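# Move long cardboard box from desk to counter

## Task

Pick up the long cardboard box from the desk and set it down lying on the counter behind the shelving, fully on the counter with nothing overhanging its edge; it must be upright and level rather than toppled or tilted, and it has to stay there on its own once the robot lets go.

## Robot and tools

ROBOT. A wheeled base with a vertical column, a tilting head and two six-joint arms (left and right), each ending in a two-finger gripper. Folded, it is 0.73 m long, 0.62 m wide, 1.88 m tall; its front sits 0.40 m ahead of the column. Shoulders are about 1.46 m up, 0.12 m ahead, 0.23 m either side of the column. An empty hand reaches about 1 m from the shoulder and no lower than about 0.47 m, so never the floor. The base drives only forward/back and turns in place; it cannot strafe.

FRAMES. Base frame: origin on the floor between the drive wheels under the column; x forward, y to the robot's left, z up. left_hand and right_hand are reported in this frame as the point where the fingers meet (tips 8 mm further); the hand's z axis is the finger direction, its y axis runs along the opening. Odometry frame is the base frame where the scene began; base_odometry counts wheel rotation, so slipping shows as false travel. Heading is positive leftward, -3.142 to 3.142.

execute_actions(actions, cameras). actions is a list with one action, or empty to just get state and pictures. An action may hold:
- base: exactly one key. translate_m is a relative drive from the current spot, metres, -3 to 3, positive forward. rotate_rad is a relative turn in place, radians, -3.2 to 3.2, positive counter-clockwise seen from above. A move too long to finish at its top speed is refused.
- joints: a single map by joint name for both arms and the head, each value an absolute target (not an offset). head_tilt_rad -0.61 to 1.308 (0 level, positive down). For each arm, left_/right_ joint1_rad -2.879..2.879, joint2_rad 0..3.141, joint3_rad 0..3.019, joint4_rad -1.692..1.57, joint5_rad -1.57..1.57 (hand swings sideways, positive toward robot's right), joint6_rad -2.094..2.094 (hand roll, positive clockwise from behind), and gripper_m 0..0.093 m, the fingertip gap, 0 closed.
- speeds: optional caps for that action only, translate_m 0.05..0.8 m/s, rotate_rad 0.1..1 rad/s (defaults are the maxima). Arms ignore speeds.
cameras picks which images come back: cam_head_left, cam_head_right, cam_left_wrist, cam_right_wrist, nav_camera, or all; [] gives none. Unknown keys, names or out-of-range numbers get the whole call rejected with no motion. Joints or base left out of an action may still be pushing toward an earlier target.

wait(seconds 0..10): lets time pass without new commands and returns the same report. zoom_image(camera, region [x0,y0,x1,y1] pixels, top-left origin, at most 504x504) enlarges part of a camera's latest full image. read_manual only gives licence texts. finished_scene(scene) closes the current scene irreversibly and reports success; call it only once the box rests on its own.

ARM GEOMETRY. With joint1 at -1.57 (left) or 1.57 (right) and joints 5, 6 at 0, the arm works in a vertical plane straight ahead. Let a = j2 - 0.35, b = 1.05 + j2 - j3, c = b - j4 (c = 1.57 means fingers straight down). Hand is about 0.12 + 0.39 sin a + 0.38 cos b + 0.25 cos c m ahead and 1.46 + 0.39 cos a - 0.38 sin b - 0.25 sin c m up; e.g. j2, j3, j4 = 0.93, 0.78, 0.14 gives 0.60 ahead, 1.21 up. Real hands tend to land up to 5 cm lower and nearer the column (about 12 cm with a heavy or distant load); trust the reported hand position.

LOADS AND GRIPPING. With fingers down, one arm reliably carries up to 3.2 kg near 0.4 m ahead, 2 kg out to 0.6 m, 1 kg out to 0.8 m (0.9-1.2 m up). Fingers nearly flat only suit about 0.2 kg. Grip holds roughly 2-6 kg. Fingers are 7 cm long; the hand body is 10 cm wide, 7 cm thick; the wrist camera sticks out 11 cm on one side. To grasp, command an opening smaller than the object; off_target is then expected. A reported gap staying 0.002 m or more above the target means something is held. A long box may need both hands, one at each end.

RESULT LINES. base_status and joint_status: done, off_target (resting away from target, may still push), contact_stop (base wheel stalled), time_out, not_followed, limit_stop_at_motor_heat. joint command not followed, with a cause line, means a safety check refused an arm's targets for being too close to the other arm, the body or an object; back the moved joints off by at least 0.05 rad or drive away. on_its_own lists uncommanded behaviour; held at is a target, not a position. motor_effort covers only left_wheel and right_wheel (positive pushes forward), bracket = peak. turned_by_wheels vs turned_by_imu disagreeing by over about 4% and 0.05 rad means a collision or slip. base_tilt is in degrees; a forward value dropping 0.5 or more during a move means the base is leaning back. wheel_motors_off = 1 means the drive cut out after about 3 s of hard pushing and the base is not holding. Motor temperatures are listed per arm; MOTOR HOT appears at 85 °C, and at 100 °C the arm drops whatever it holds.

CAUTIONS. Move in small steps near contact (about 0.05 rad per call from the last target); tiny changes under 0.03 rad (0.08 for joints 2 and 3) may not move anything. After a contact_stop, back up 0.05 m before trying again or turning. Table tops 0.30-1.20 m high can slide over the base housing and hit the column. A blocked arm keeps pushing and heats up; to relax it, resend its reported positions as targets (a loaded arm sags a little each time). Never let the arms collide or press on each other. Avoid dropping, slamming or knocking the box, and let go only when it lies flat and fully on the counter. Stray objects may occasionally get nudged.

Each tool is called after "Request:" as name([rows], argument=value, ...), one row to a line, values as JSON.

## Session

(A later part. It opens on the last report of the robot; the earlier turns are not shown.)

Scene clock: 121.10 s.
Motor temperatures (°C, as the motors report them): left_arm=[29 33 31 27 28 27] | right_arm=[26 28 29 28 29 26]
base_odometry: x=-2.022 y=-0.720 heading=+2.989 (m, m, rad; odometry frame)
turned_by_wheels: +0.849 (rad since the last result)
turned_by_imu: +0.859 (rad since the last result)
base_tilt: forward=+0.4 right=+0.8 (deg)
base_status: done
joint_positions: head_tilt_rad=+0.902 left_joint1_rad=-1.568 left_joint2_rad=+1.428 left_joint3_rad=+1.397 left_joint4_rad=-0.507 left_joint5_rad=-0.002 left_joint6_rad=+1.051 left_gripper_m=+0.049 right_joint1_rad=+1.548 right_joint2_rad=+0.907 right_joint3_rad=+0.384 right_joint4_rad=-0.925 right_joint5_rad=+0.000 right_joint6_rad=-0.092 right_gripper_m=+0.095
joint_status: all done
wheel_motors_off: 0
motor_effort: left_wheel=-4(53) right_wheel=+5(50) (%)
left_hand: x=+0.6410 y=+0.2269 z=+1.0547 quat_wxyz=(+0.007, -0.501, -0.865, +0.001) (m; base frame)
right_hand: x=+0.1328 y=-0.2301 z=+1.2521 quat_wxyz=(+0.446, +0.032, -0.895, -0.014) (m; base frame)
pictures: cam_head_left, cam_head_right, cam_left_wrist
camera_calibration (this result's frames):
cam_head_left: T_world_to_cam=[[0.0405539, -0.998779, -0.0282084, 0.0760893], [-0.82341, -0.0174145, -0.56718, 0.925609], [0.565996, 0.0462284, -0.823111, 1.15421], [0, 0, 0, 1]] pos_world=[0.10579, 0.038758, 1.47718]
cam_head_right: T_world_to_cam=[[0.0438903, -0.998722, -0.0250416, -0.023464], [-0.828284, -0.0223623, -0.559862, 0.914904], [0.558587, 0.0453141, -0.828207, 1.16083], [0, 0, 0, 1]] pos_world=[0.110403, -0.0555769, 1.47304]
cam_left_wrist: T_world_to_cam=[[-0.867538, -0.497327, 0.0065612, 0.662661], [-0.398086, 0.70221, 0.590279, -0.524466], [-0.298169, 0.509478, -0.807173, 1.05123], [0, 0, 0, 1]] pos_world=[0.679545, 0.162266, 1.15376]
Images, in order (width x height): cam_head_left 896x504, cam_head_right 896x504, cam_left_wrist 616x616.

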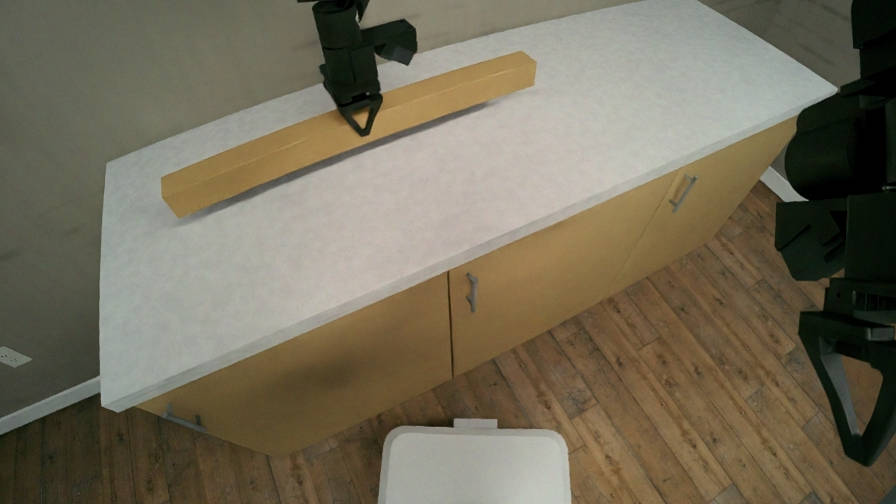

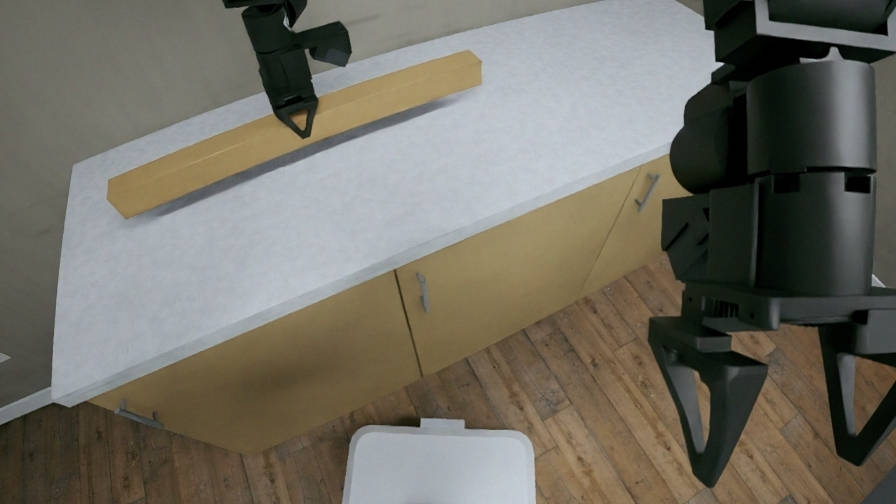

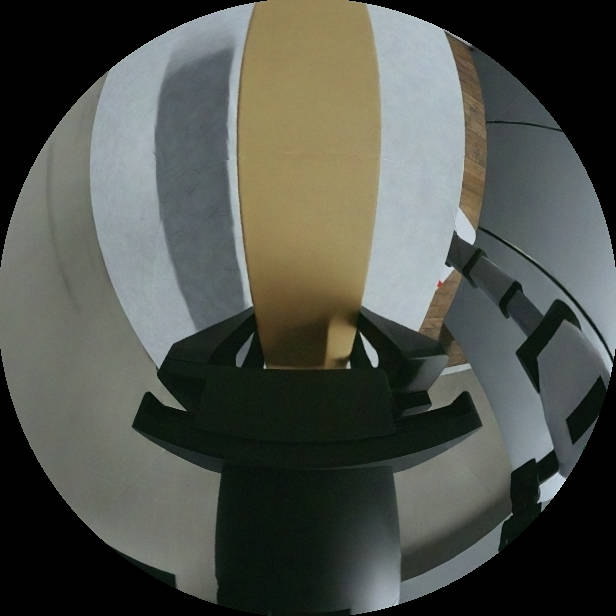

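Request:
execute_actions([
  {"joints":{"left_joint2_rad":1.65,"left_joint3_rad":1.56,"left_joint4_rad":-0.42}},
], cameras=["cam_head_left","cam_left_wrist"])

Scene clock: 124.93 s.
Motor temperatures (°C, as the motors report them): left_arm=[29 33 31 27 28 27] | right_arm=[26 28 29 28 29 26]
base_odometry: x=-2.022 y=-0.720 heading=+2.989 (m, m, rad; odometry frame)
turned_by_wheels: +0.000 (rad since the last result)
turned_by_imu: -0.001 (rad since the last result)
base_tilt: forward=+0.1 right=+0.8 (deg)
base_status: not commanded
joint_positions: head_tilt_rad=+0.902 left_joint1_rad=-1.568 left_joint2_rad=+1.663 left_joint3_rad=+1.560 left_joint4_rad=-0.425 left_joint5_rad=-0.002 left_joint6_rad=+1.052 left_gripper_m=+0.049 right_joint1_rad=+1.548 right_joint2_rad=+0.907 right_joint3_rad=+0.384 right_joint4_rad=-0.925 right_joint5_rad=+0.000 right_joint6_rad=-0.092 right_gripper_m=+0.095
joint_status: all done
wheel_motors_off: 0
motor_effort: left_wheel=-8(9) right_wheel=+9(9) (%)
left_hand: x=+0.6513 y=+0.2272 z=+0.9584 quat_wxyz=(+0.003, -0.501, -0.865, -0.001) (m; base frame)
right_hand: x=+0.1328 y=-0.2301 z=+1.2521 quat_wxyz=(+0.446, +0.032, -0.895, -0.014) (m; base frame)
pictures: cam_head_left, cam_left_wrist
camera_calibration (this result's frames):
cam_head_left: T_world_to_cam=[[0.0405539, -0.998779, -0.0282084, 0.0760893], [-0.82341, -0.0174145, -0.56718, 0.925609], [0.565996, 0.0462284, -0.823111, 1.15421], [0, 0, 0, 1]] pos_world=[0.10579, 0.038758, 1.47718]
cam_left_wrist: T_world_to_cam=[[-0.867764, -0.496973, -0.00171768, 0.680326], [-0.40341, 0.702366, 0.586466, -0.456657], [-0.290252, 0.509607, -0.809972, 0.973921], [0, 0, 0, 1]] pos_world=[0.688825, 0.162527, 1.05783]
Images, in order (width x height): cam_head_left 896x504, cam_left_wrist 616x616.

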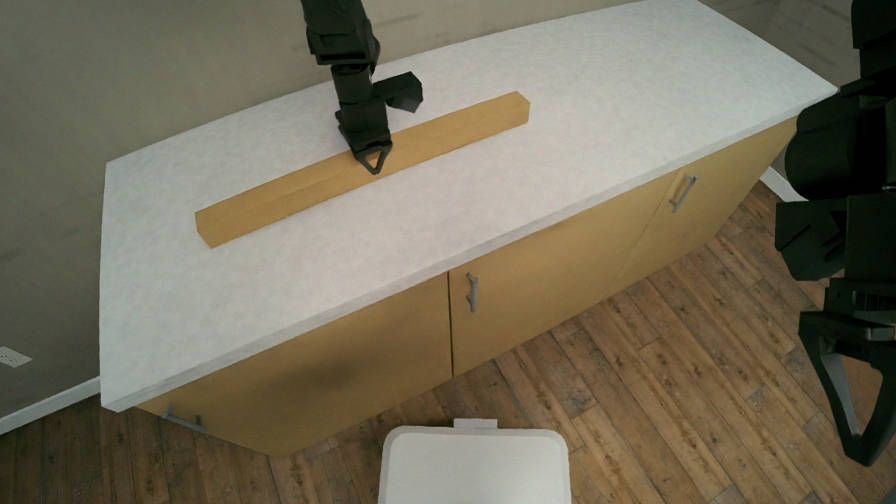

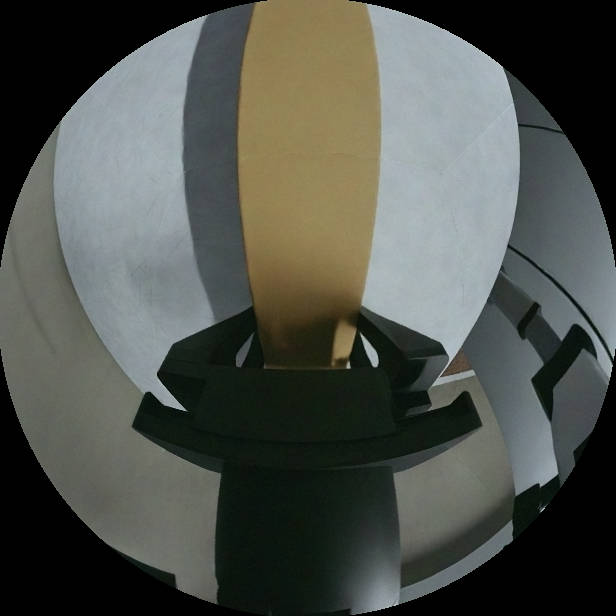

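Request:
execute_actions([
  {"joints":{"left_joint2_rad":1.72,"left_joint3_rad":1.61,"left_joint4_rad":-0.39}},
], cameras=["cam_left_wrist"])

Scene clock: 129.50 s.
Motor temperatures (°C, as the motors report them): left_arm=[29 34 31 27 28 27] | right_arm=[26 28 29 28 29 26]
base_odometry: x=-2.022 y=-0.720 heading=+2.989 (m, m, rad; odometry frame)
turned_by_wheels: +0.000 (rad since the last result)
turned_by_imu: -0.001 (rad since the last result)
base_tilt: forward=+0.2 right=+0.8 (deg)
base_status: not commanded
joint_positions: head_tilt_rad=+0.902 left_joint1_rad=-1.568 left_joint2_rad=+1.701 left_joint3_rad=+1.586 left_joint4_rad=-0.403 left_joint5_rad=-0.002 left_joint6_rad=+1.053 left_gripper_m=+0.049 right_joint1_rad=+1.548 right_joint2_rad=+0.907 right_joint3_rad=+0.384 right_joint4_rad=-0.925 right_joint5_rad=+0.000 right_joint6_rad=-0.092 right_gripper_m=+0.095
joint_status: all done
wheel_motors_off: 0
motor_effort: left_wheel=-7(8) right_wheel=+6(10) (%)
left_hand: x=+0.6528 y=+0.2272 z=+0.9421 quat_wxyz=(-0.001, -0.502, -0.865, -0.004) (m; base frame)
right_hand: x=+0.1328 y=-0.2301 z=+1.2521 quat_wxyz=(+0.446, +0.032, -0.895, -0.014) (m; base frame)
pictures: cam_left_wrist
camera_calibration (this result's frames):
cam_left_wrist: T_world_to_cam=[[-0.868478, -0.495626, -0.0099984, 0.689606], [-0.40789, 0.702986, 0.582612, -0.440103], [-0.281729, 0.510064, -0.812689, 0.958033], [0, 0, 0, 1]] pos_world=[0.6893, 0.162515, 1.04189]
Images, in order (width x height): cam_left_wrist 616x616.

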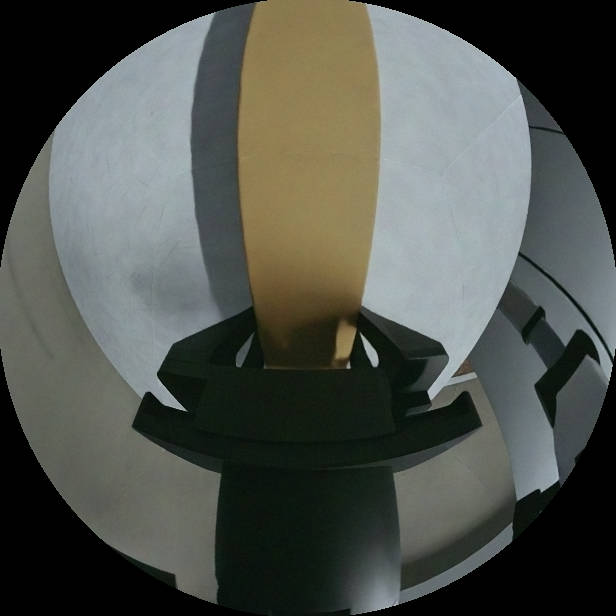

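Request:
execute_actions([
  {"joints":{"left_joint2_rad":1.77,"left_joint3_rad":1.65,"left_joint4_rad":-0.39}},
], cameras=["cam_left_wrist"])

Scene clock: 131.90 s.
Motor temperatures (°C, as the motors report them): left_arm=[29 34 31 27 28 27] | right_arm=[26 28 29 28 29 26]
base_odometry: x=-2.022 y=-0.720 heading=+2.989 (m, m, rad; odometry frame)
turned_by_wheels: +0.000 (rad since the last result)
turned_by_imu: +0.000 (rad since the last result)
base_tilt: forward=+0.2 right=+0.8 (deg)
base_status: not commanded
joint_positions: head_tilt_rad=+0.902 left_joint1_rad=-1.568 left_joint2_rad=+1.716 left_joint3_rad=+1.606 left_joint4_rad=-0.405 left_joint5_rad=-0.004 left_joint6_rad=+1.053 left_gripper_m=+0.049 right_joint1_rad=+1.548 right_joint2_rad=+0.907 right_joint3_rad=+0.384 right_joint4_rad=-0.925 right_joint5_rad=+0.000 right_joint6_rad=-0.092 right_gripper_m=+0.095
joint_status: all done
wheel_motors_off: 0
motor_effort: left_wheel=-7(8) right_wheel=+12(8) (%)
left_hand: x=+0.6566 y=+0.2275 z=+0.9375 quat_wxyz=(-0.002, -0.502, -0.865, -0.005) (m; base frame)
right_hand: x=+0.1328 y=-0.2301 z=+1.2521 quat_wxyz=(+0.446, +0.032, -0.895, -0.014) (m; base frame)
pictures: cam_left_wrist
camera_calibration (this result's frames):
cam_left_wrist: T_world_to_cam=[[-0.868437, -0.49561, -0.0137369, 0.696414], [-0.409889, 0.702093, 0.582285, -0.434221], [-0.278941, 0.511308, -0.812869, 0.953183], [0, 0, 0, 1]] pos_world=[0.692692, 0.162643, 1.03722]
Images, in order (width x height): cam_left_wrist 616x616.

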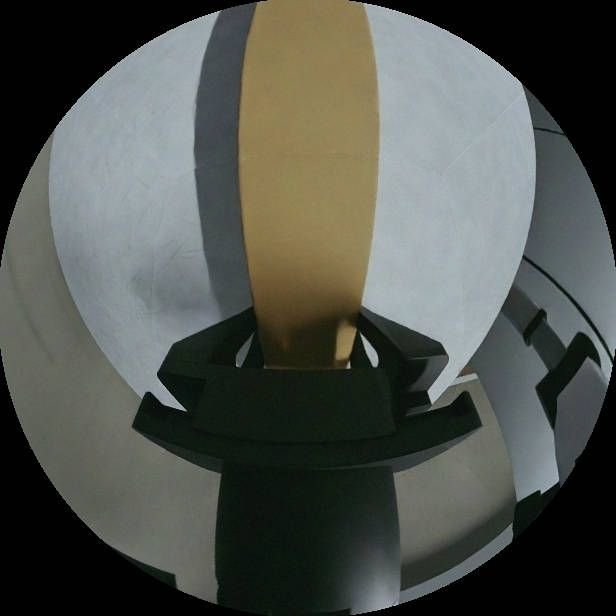

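The arm has stopped descending, so the box is resting on the counter. Releasing and lifting clear.

Request:
execute_actions([
  {"joints":{"left_joint2_rad":1.716,"left_joint3_rad":1.606,"left_gripper_m":0.093}},
], cameras=[])

Request:
execute_actions([
  {"joints":{"left_joint2_rad":1.42,"left_joint3_rad":1.4,"left_joint4_rad":-0.5}},
], cameras=["cam_head_left","cam_left_wrist"])

Scene clock: 135.23 s.
Motor temperatures (°C, as the motors report them): left_arm=[29 34 32 27 28 27] | right_arm=[26 28 29 28 29 26]
base_odometry: x=-2.022 y=-0.720 heading=+2.989 (m, m, rad; odometry frame)
turned_by_wheels: +0.000 (rad since the last result)
turned_by_imu: -0.001 (rad since the last result)
base_tilt: forward=+0.3 right=+0.8 (deg)
base_status: not commanded
joint_positions: head_tilt_rad=+0.902 left_joint1_rad=-1.568 left_joint2_rad=+1.715 left_joint3_rad=+1.606 left_joint4_rad=-0.404 left_joint5_rad=-0.004 left_joint6_rad=+1.054 left_gripper_m=+0.093 right_joint1_rad=+1.548 right_joint2_rad=+0.907 right_joint3_rad=+0.384 right_joint4_rad=-0.925 right_joint5_rad=+0.000 right_joint6_rad=-0.092 right_gripper_m=+0.095
joint_status: all done
wheel_motors_off: 0
motor_effort: left_wheel=-8(7) right_wheel=+10(13) (%)
left_hand: x=+0.6571 y=+0.2275 z=+0.9379 quat_wxyz=(-0.003, -0.502, -0.865, -0.005) (m; base frame)
right_hand: x=+0.1328 y=-0.2301 z=+1.2521 quat_wxyz=(+0.446, +0.032, -0.895, -0.014) (m; base frame)
pictures: none
No camera images: the call's "cameras" was empty. Leave "cameras" out to get every camera's image.

Scene clock: 136.37 s.
Motor temperatures (°C, as the motors report them): left_arm=[29 34 31 27 28 27] | right_arm=[26 28 29 28 29 26]
base_odometry: x=-2.022 y=-0.720 heading=+2.989 (m, m, rad; odometry frame)
turned_by_wheels: +0.000 (rad since the last result)
turned_by_imu: +0.000 (rad since the last result)
base_tilt: forward=+0.3 right=+0.8 (deg)
base_status: not commanded
joint_positions: head_tilt_rad=+0.902 left_joint1_rad=-1.568 left_joint2_rad=+1.397 left_joint3_rad=+1.397 left_joint4_rad=-0.494 left_joint5_rad=-0.004 left_joint6_rad=+1.054 left_gripper_m=+0.093 right_joint1_rad=+1.548 right_joint2_rad=+0.907 right_joint3_rad=+0.384 right_joint4_rad=-0.925 right_joint5_rad=+0.000 right_joint6_rad=-0.092 right_gripper_m=+0.095
joint_status: all done
wheel_motors_off: 0
motor_effort: left_wheel=-8(8) right_wheel=+9(9) (%)
left_hand: x=+0.6562 y=+0.2271 z=+1.0709 quat_wxyz=(-0.011, -0.502, -0.865, -0.010) (m; base frame)
right_hand: x=+0.1328 y=-0.2301 z=+1.2521 quat_wxyz=(+0.446, +0.032, -0.895, -0.014) (m; base frame)
pictures: cam_head_left, cam_left_wrist
camera_calibration (this result's frames):
cam_head_left: T_world_to_cam=[[0.0405539, -0.998779, -0.0282084, 0.0760893], [-0.82341, -0.0174145, -0.56718, 0.925609], [0.565996, 0.0462284, -0.823111, 1.15421], [0, 0, 0, 1]] pos_world=[0.10579, 0.038758, 1.47718]
cam_left_wrist: T_world_to_cam=[[-0.868363, -0.494897, -0.0319769, 0.717058], [-0.421437, 0.702406, 0.573599, -0.495015], [-0.261411, 0.511569, -0.818512, 1.05621], [0, 0, 0, 1]] pos_world=[0.690156, 0.162246, 1.17139]
Images, in order (width x height): cam_head_left 896x504, cam_left_wrist 616x616.

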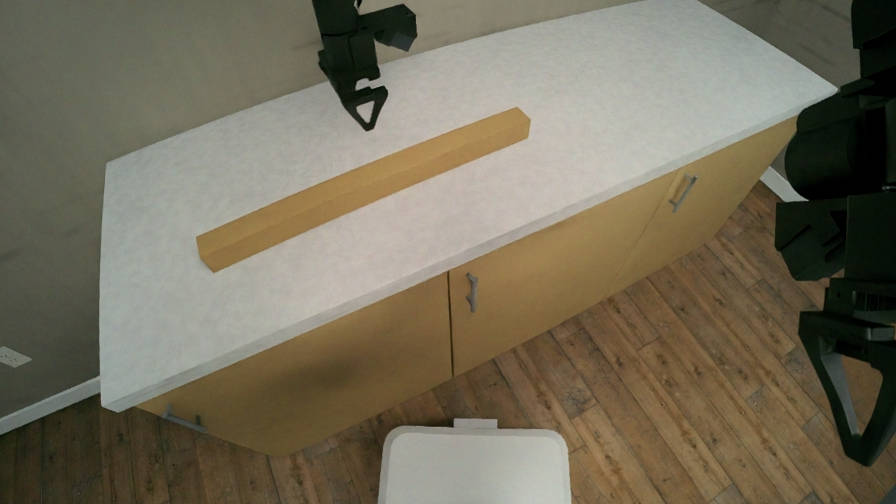

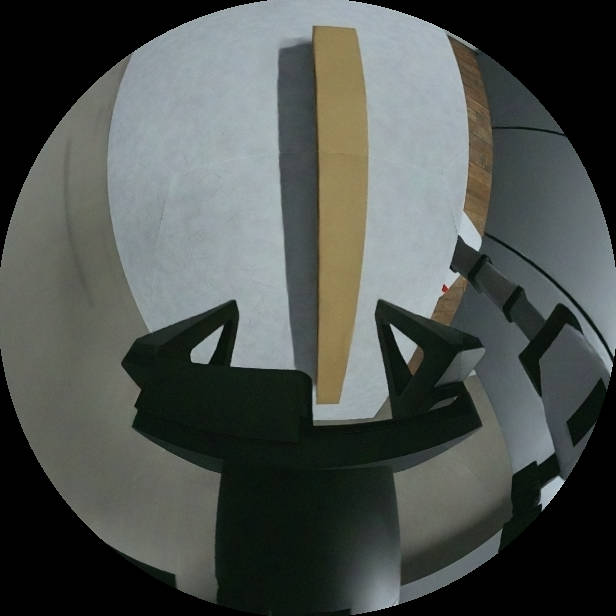

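Request:
finished_scene(scene=1)

The scene is finished: the task was done.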